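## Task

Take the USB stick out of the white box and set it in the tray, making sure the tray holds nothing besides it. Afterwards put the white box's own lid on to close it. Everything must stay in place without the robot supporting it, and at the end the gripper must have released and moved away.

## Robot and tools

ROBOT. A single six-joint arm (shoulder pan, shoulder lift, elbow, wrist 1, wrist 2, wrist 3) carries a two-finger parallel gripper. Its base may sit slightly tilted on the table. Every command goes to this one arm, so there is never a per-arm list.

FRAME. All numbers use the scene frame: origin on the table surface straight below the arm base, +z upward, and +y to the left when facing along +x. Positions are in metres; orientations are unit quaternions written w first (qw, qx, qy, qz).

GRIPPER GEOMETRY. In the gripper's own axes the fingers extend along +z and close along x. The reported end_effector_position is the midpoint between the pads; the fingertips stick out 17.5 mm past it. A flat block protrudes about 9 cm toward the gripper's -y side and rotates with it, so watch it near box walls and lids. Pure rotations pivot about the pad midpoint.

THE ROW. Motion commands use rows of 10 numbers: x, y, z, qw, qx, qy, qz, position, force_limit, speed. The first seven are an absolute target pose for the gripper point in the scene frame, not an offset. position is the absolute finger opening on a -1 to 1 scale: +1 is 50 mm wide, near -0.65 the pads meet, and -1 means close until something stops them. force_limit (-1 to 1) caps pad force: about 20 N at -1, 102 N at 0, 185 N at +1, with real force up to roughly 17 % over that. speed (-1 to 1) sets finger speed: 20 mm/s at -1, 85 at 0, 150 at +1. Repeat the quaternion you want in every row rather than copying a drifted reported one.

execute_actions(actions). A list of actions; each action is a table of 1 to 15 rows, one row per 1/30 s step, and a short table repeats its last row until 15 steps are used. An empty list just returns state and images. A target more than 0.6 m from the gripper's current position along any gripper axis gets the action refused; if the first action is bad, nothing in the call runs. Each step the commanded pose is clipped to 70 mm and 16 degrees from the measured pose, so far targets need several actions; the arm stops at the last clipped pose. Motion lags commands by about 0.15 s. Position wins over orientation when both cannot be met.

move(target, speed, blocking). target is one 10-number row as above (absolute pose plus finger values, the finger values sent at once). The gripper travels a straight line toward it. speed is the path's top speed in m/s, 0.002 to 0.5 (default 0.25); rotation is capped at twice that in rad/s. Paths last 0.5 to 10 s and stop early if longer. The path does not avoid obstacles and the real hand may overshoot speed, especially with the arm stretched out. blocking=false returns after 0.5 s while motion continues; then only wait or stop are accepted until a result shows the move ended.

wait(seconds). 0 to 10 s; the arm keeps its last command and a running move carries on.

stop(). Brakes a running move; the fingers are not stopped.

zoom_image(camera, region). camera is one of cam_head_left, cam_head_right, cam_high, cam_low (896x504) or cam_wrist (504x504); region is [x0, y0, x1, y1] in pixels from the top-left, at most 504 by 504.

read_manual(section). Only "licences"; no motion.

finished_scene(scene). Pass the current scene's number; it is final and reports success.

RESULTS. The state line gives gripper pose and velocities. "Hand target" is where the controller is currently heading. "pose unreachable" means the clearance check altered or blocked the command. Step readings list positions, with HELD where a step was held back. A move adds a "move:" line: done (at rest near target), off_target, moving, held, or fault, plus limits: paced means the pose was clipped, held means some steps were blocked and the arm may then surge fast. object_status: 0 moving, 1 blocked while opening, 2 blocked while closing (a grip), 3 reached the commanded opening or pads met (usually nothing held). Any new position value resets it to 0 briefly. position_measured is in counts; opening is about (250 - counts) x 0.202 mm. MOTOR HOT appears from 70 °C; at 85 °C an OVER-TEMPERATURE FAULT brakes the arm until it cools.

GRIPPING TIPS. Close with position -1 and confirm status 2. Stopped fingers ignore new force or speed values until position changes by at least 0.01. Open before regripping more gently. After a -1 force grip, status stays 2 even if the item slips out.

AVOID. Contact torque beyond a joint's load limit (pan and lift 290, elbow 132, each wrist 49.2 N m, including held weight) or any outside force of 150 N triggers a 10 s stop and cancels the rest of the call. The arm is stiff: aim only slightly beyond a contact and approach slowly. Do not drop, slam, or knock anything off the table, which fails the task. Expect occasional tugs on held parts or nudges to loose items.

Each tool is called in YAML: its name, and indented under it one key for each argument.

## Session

execute_actions:
  actions: []

Scene clock: 0.00 s.
end_effector_position=(+0.3502, +0.2991, +0.1930) position_measured=3 object_status=3 end_effector_quat_wxyz=(-0.030, -0.673, +0.739, -0.022) end_effector_velocity=(-0.001, -0.001, -0.001) end_effector_angular_velocity=(-0.001, +0.002, -0.003)
Joint positions: [ 3.499 -1.775  2.483 -2.236 -1.635 -2.665]
Joint velocities: [-0.002  0.     0.002  0.001  0.     0.   ]
Hand target: +0.350, +0.299, +0.193; -0.030, -0.673, +0.739, -0.022

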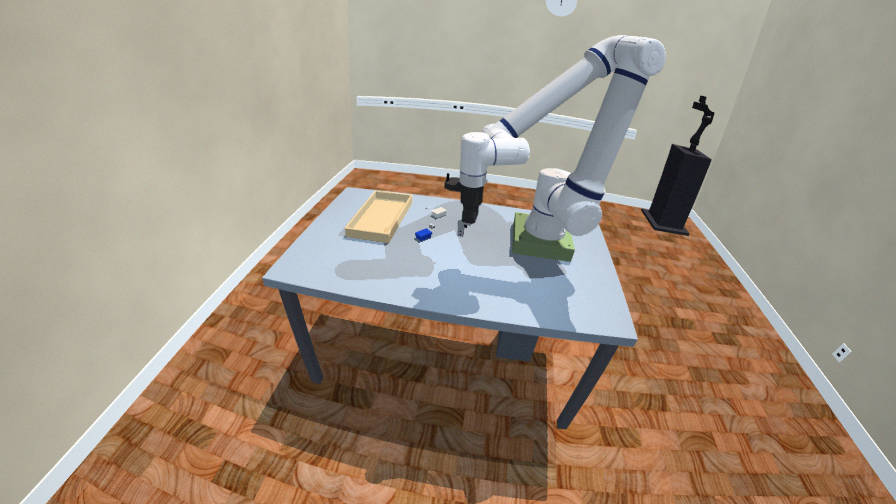

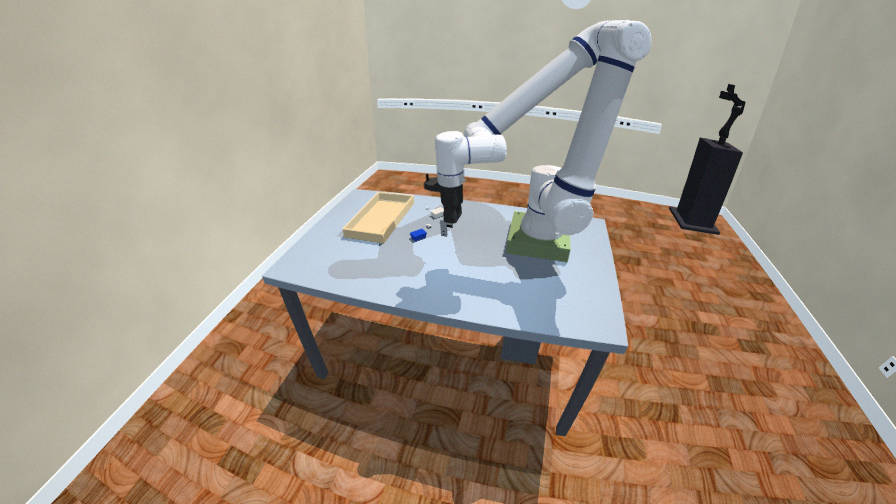

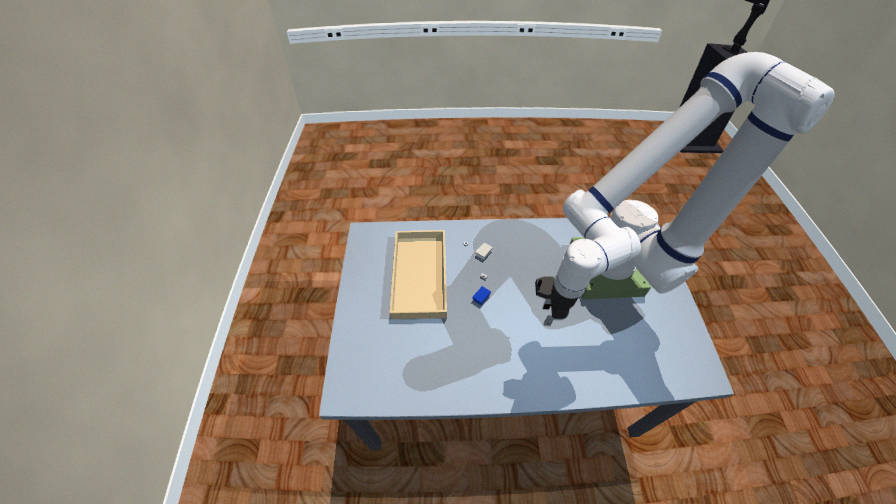

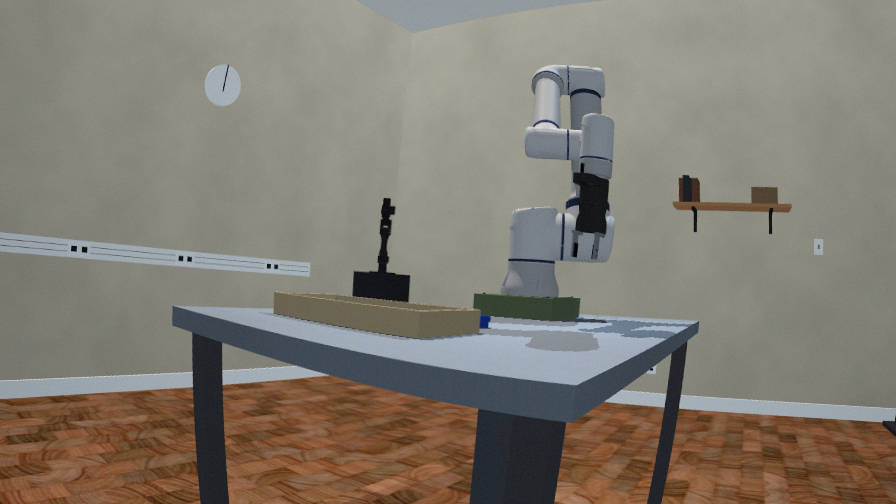

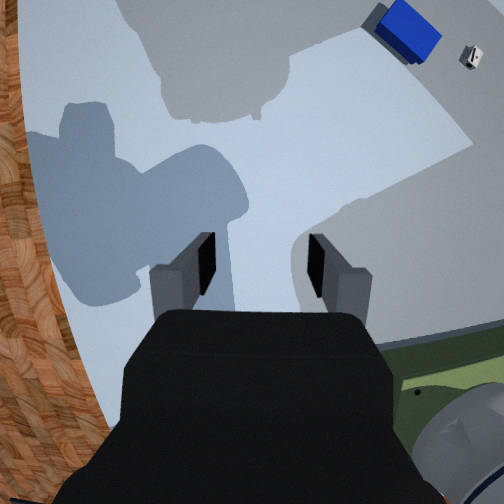

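Long axis ~55°, so grip axis −35°.

move:
  target: [0.51,-0.105,0.09,0,0.954,-0.3,0,1,0,0]

zoom_image:
  camera: "cam_head_left"
  region: [405,185,465,240]

Scene clock: 3.77 s.
end_effector_position=(+0.5088, -0.1075, +0.0899) position_measured=3 object_status=3 end_effector_quat_wxyz=(+0.003, +0.954, -0.300, +0.001) end_effector_velocity=(+0.001, -0.002, -0.001) end_effector_angular_velocity=(+0.001, +0.000, +0.003)
Joint positions: [ 2.514 -1.468  2.491 -2.598 -1.579 -4.706]
Joint velocities: [-0.003  0.003 -0.002 -0.001  0.    -0.006]
Hand target: +0.509, -0.108, +0.090; +0.003, +0.954, -0.300, +0.001
Off the commanded pose: 0.003 m, 0 deg.
move: done

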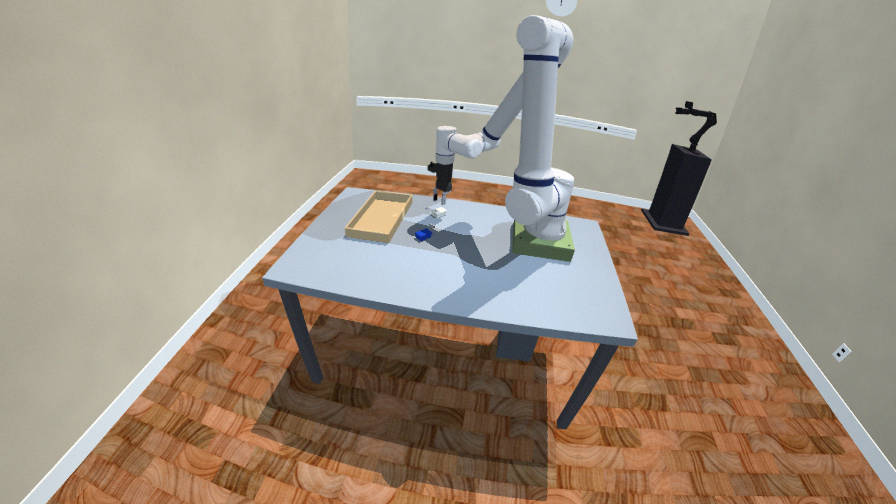

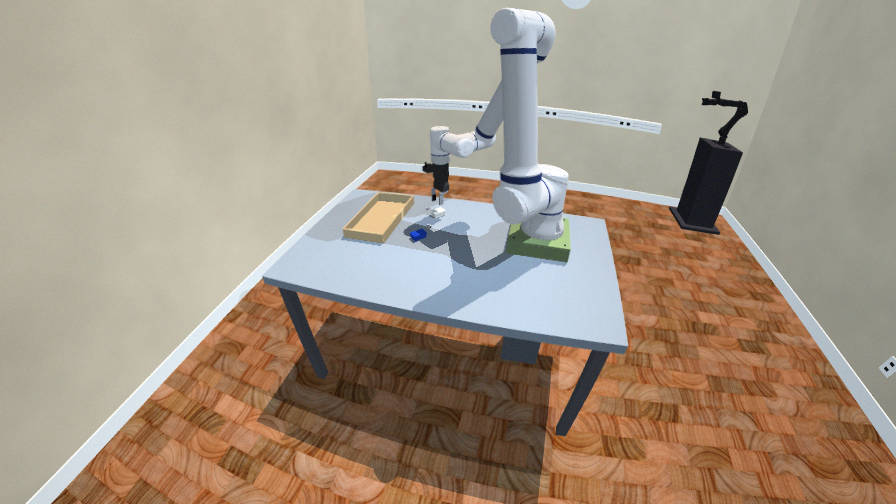

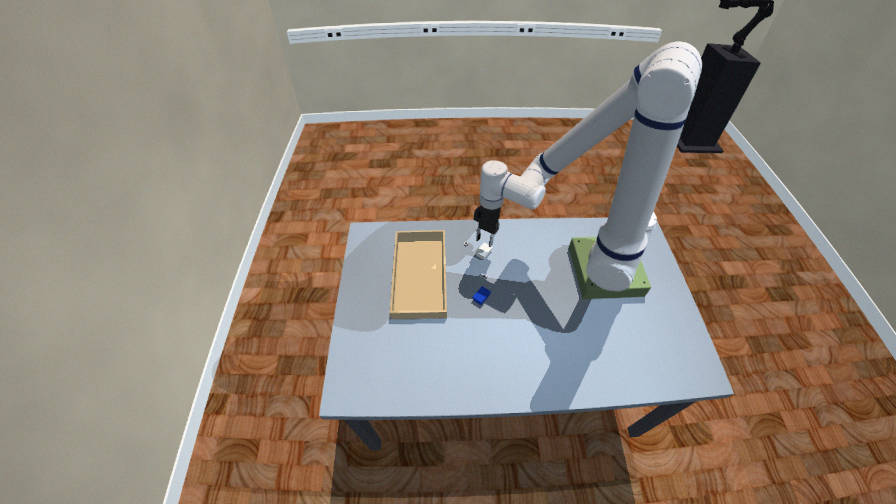

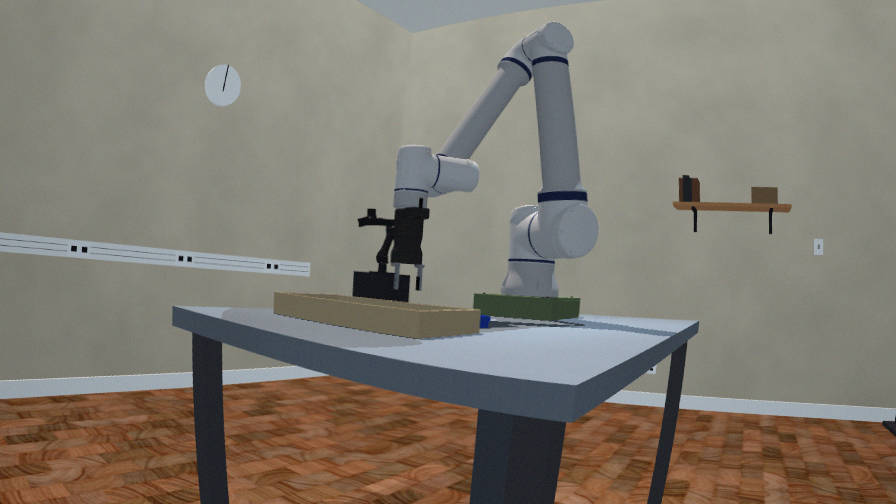

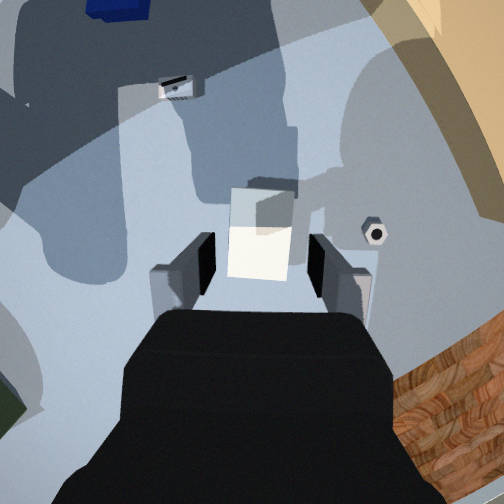

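Region (405, 185, 465, 240) of cam_head_left's 896x504 image, scaled by 8.400, with more detail than that image has; it fills the top 462 rows of this view, and the rest is white.

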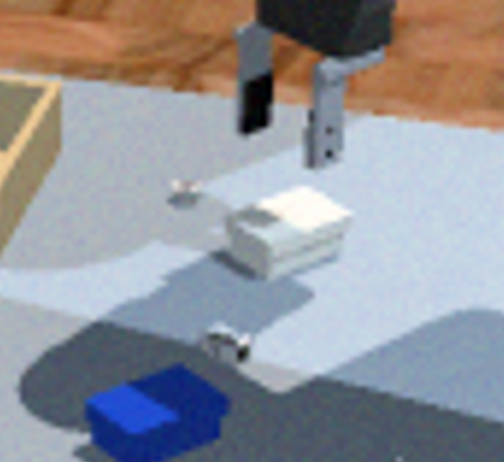

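move:
  target: [0.508,-0.107,0.033,0,0.948,-0.317,0,1,0,0]
  speed: 0.08

move:
  target: [0.508,-0.107,0.033,0,0.948,-0.317,0,-1,-0.8,-0.5]

move:
  target: [0.508,-0.107,0.062,0,0.948,-0.317,0,-1,-0.8,-0.5]
  speed: 0.04

move:
  target: [0.43,-0.065,0.062,0,0.948,-0.317,0,-1,-0.8,-0.5]
  speed: 0.12

zoom_image:
  camera: "cam_head_left"
  region: [420,185,480,240]

Scene clock: 6.80 s.
end_effector_position=(+0.5082, -0.1072, +0.0330) position_measured=3 object_status=3 end_effector_quat_wxyz=(+0.000, +0.948, -0.317, +0.000) end_effector_velocity=(+0.000, +0.001, -0.002) end_effector_angular_velocity=(+0.001, -0.000, +0.001)
Joint positions: [ 2.51  -1.331  2.519 -2.76  -1.573 -4.674]
Joint velocities: [ 0.002  0.004  0.001 -0.005  0.001  0.001]
Hand target: +0.508, -0.107, +0.033; +0.000, +0.948, -0.317, +0.000
Off the commanded pose: 0.000 m, 0 deg.
move: done

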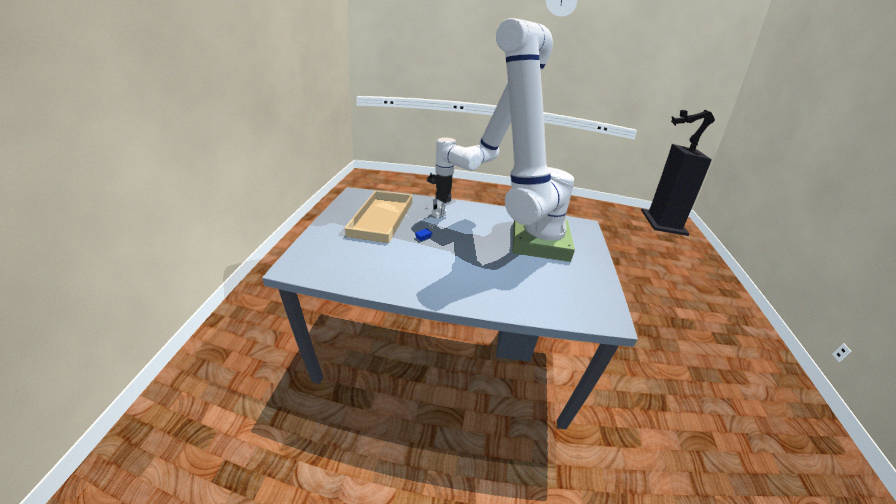

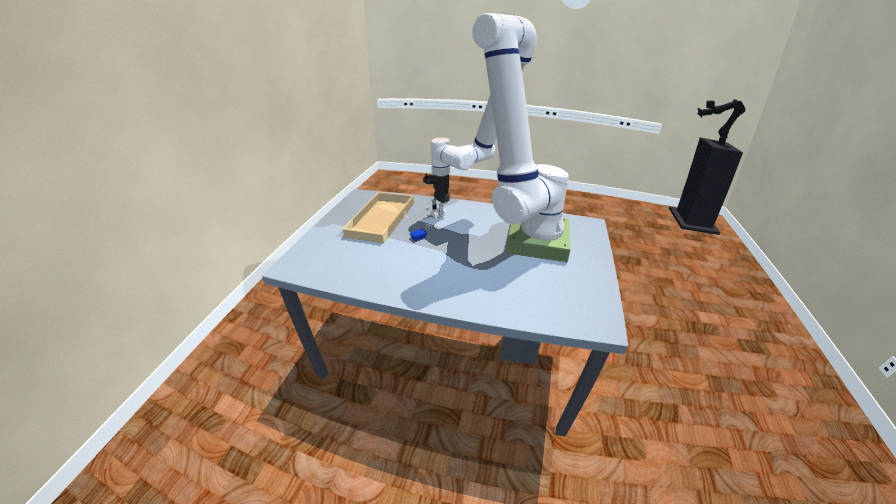

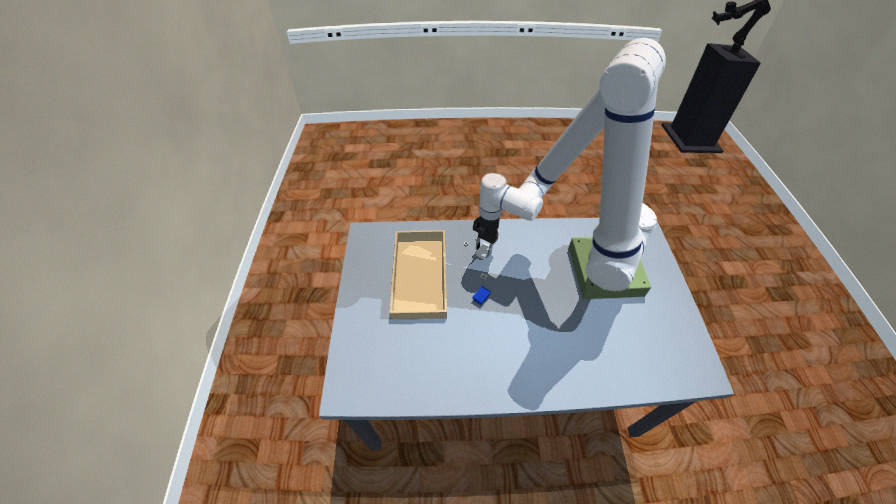

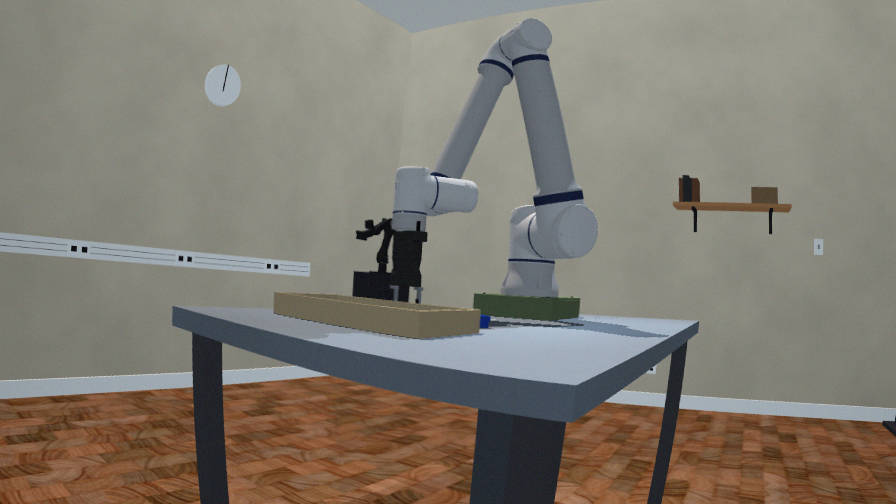

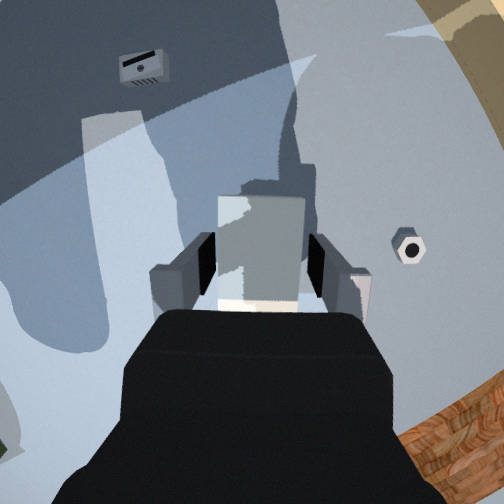

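Scene clock: 7.50 s.
end_effector_position=(+0.5080, -0.1070, +0.0330) position_measured=46 object_status=2 end_effector_quat_wxyz=(-0.000, +0.948, -0.317, -0.000) end_effector_velocity=(+0.001, -0.001, +0.000) end_effector_angular_velocity=(-0.001, -0.001, -0.000)
Joint positions: [ 2.51  -1.331  2.52  -2.76  -1.573 -4.674]
Joint velocities: [ 0.    -0.    -0.001 -0.001 -0.001  0.   ]
Hand target: +0.508, -0.107, +0.033; -0.000, +0.948, -0.317, +0.000
Off the commanded pose: 0.000 m, 0 deg.
move: done

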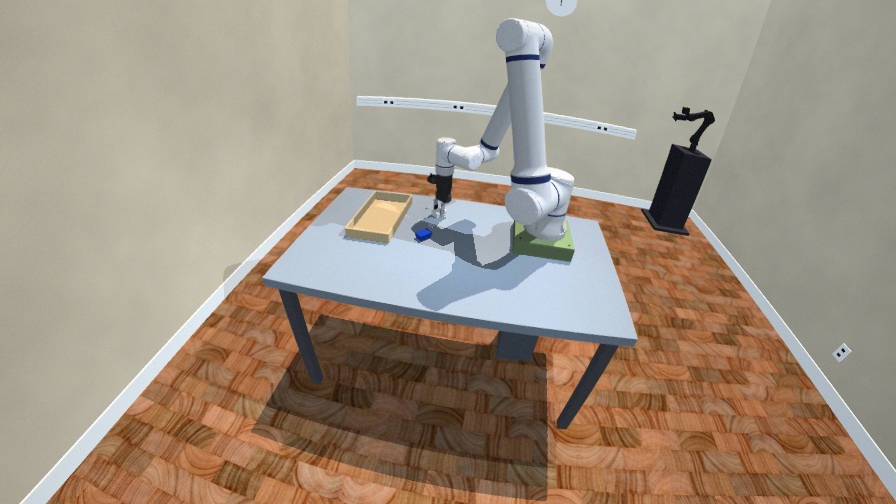

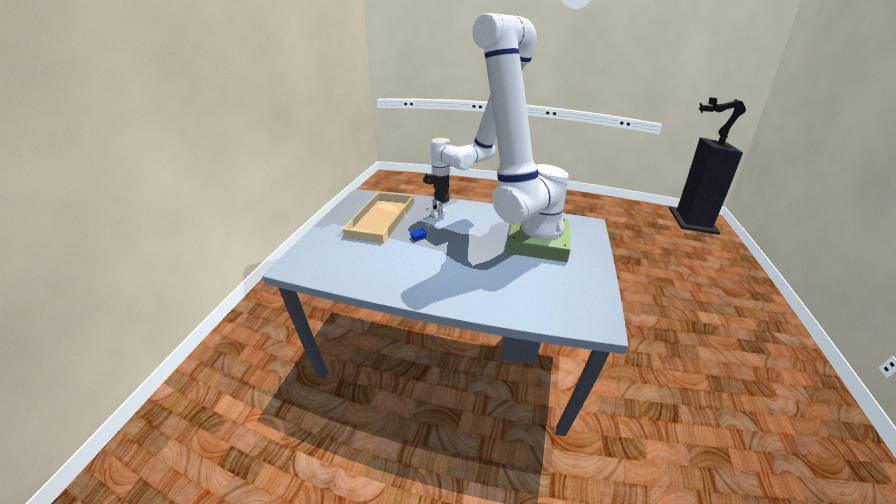

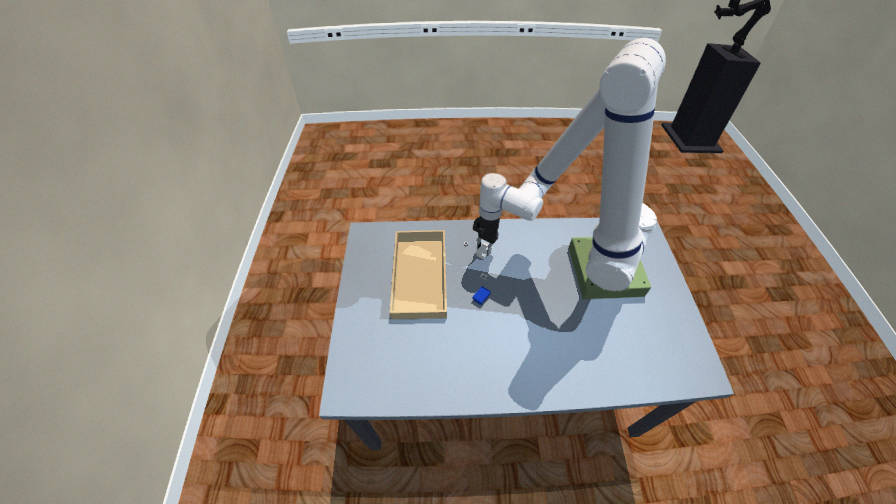

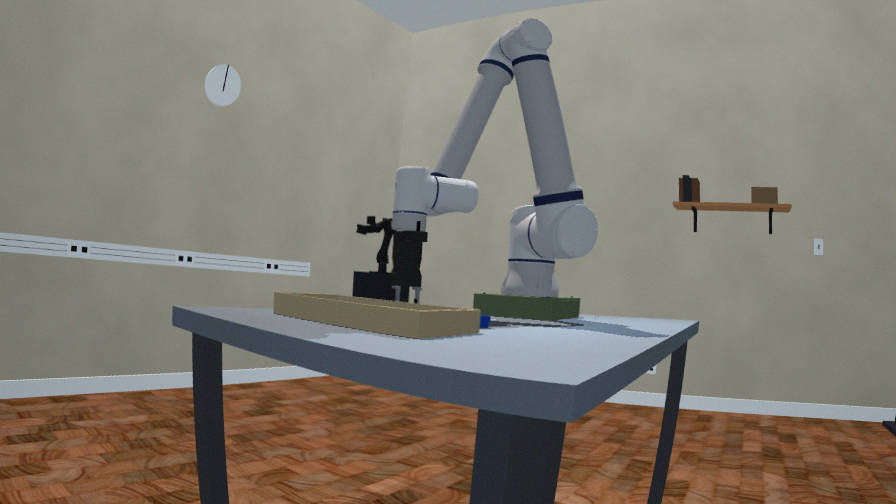

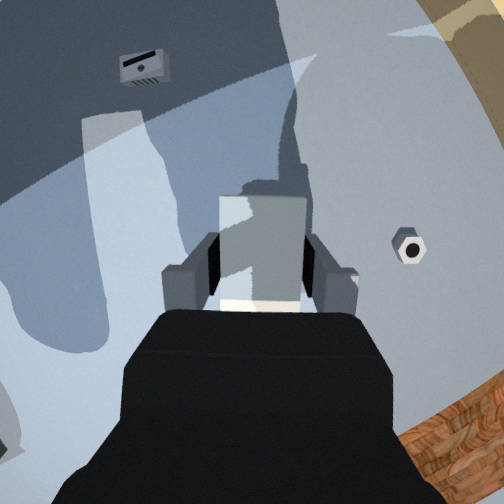

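Scene clock: 8.57 s.
end_effector_position=(+0.5079, -0.1069, +0.0619) position_measured=46 object_status=2 end_effector_quat_wxyz=(-0.000, +0.948, -0.317, +0.000) end_effector_velocity=(-0.001, -0.000, +0.001) end_effector_angular_velocity=(+0.000, +0.001, -0.001)
Joint positions: [ 2.51  -1.405  2.508 -2.676 -1.573 -4.674]
Joint velocities: [-0.001 -0.004 -0.     0.005 -0.    -0.   ]
Hand target: +0.508, -0.107, +0.062; -0.000, +0.948, -0.317, +0.000
Off the commanded pose: 0.000 m, 0 deg.
move: done

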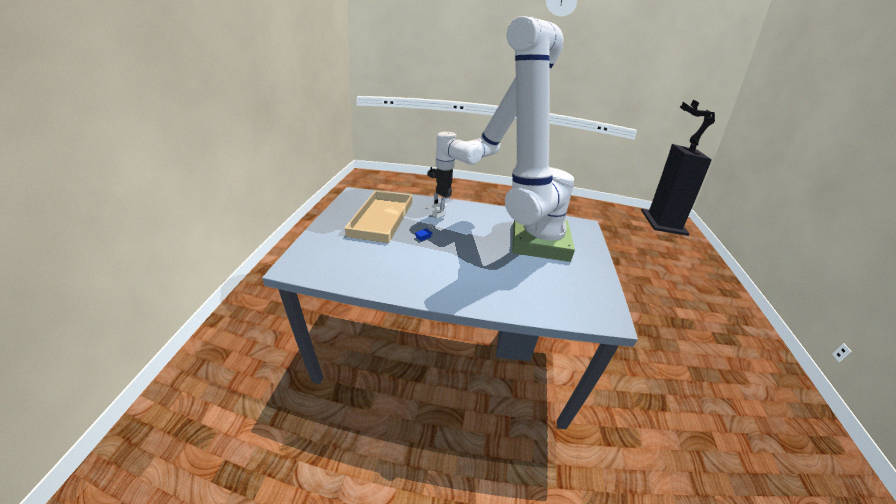

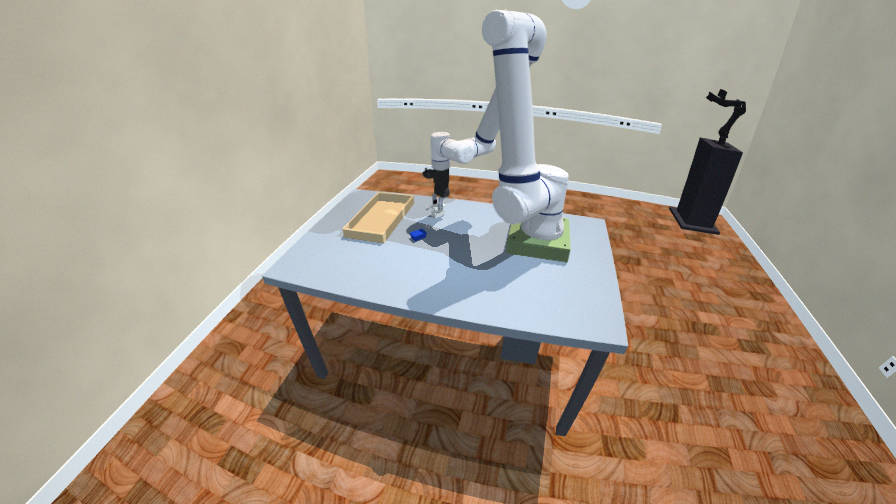

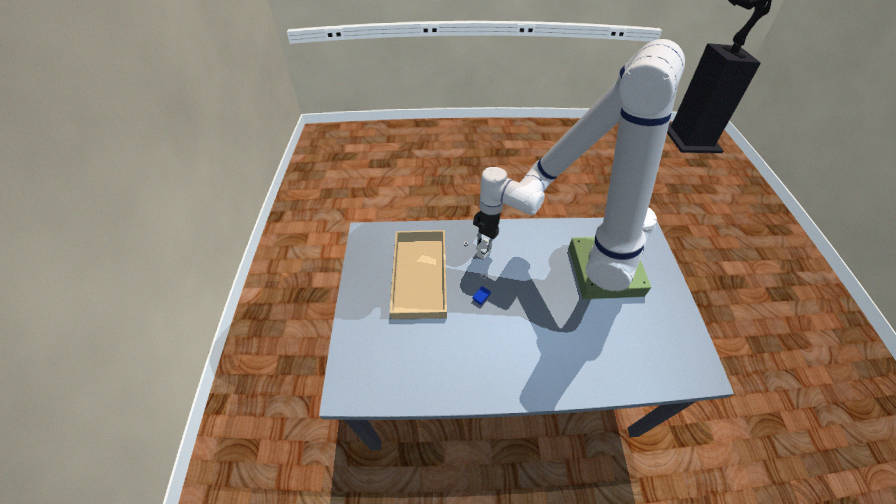

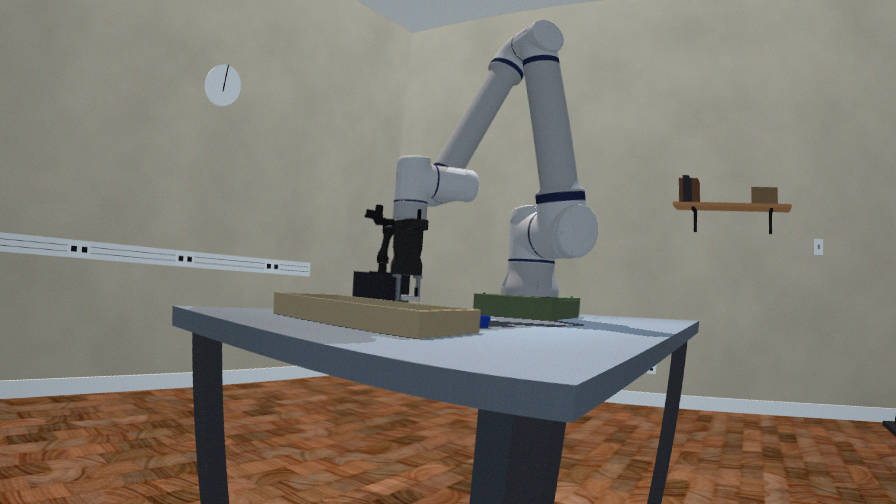

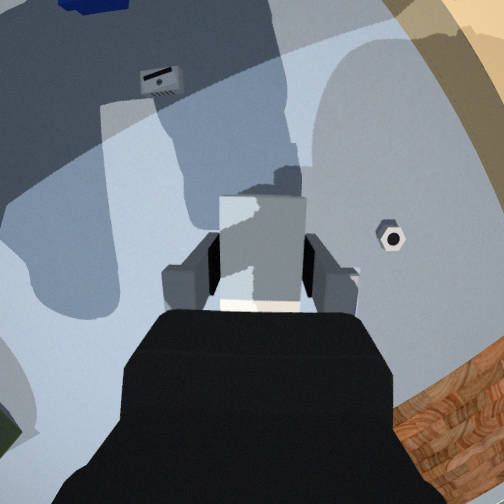

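Scene clock: 9.77 s.
end_effector_position=(+0.4302, -0.0649, +0.0616) position_measured=46 object_status=2 end_effector_quat_wxyz=(+0.000, +0.948, -0.317, -0.000) end_effector_velocity=(-0.001, +0.000, +0.000) end_effector_angular_velocity=(-0.000, -0.001, -0.000)
Joint positions: [ 2.485 -1.527  2.664 -2.709 -1.574 -4.699]
Joint velocities: [-0.001 -0.003  0.002  0.     0.    -0.001]
Hand target: +0.430, -0.065, +0.062; +0.000, +0.948, -0.317, -0.000
Off the commanded pose: 0.000 m, 0 deg.
move: done

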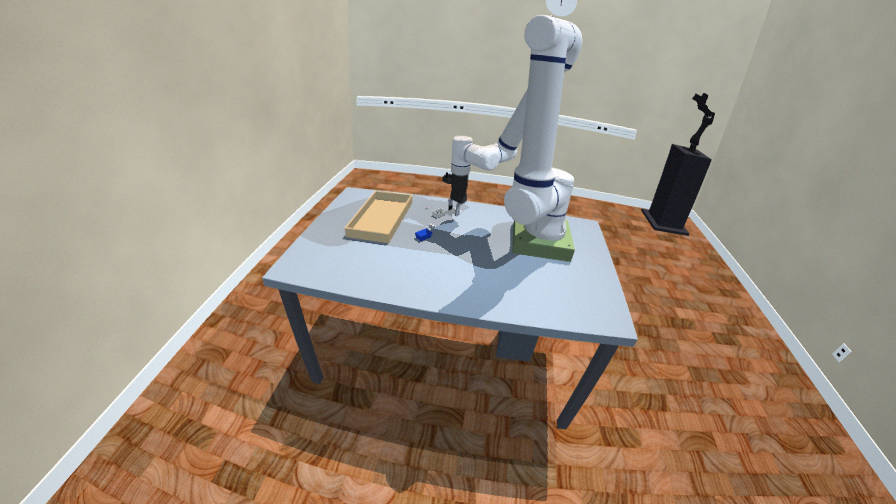

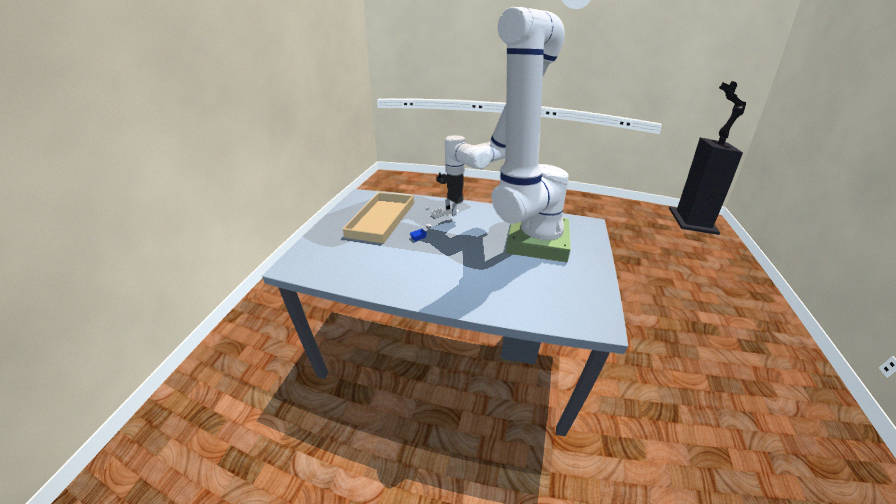

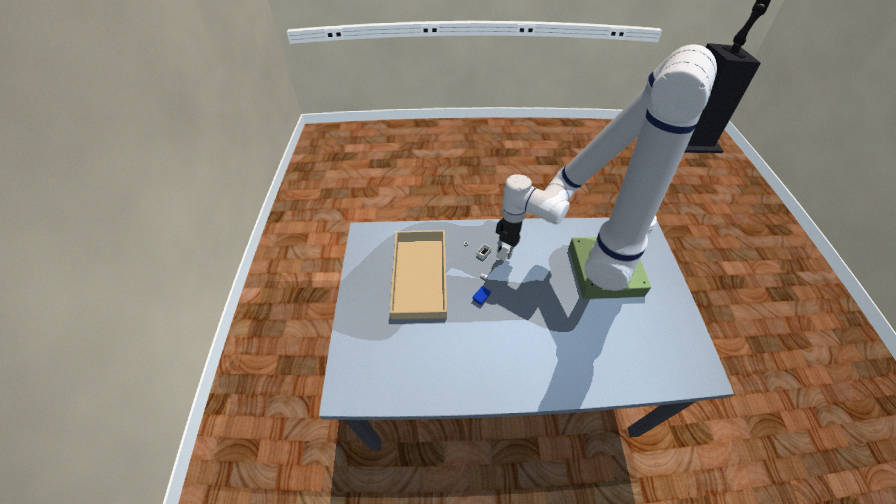

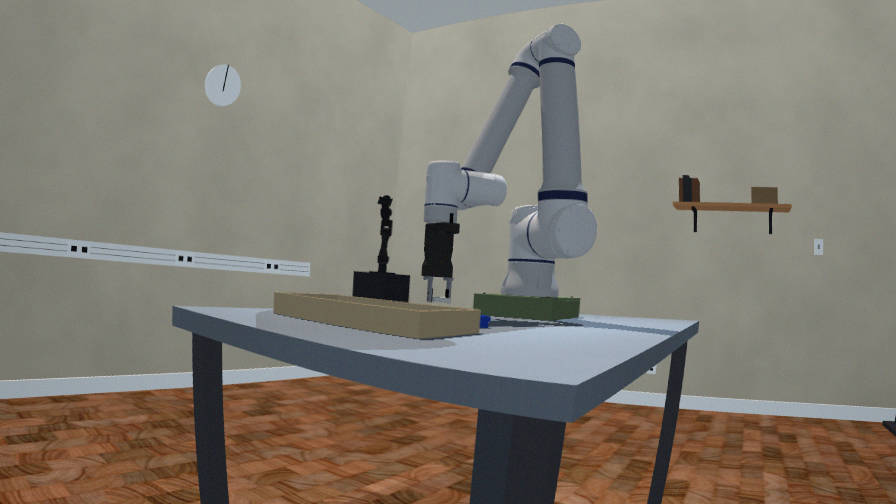

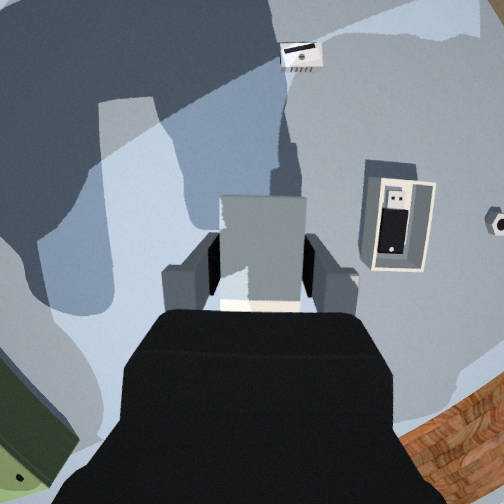

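Region (420, 185, 480, 240) of cam_head_left's 896x504 image, scaled by 8.400, with more detail than that image has; it fills the top 462 rows of this view, and the rest is white.

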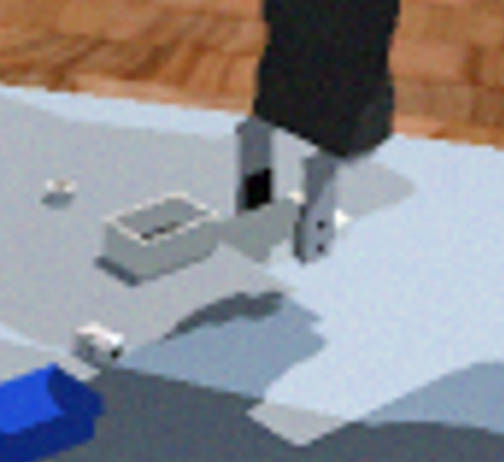

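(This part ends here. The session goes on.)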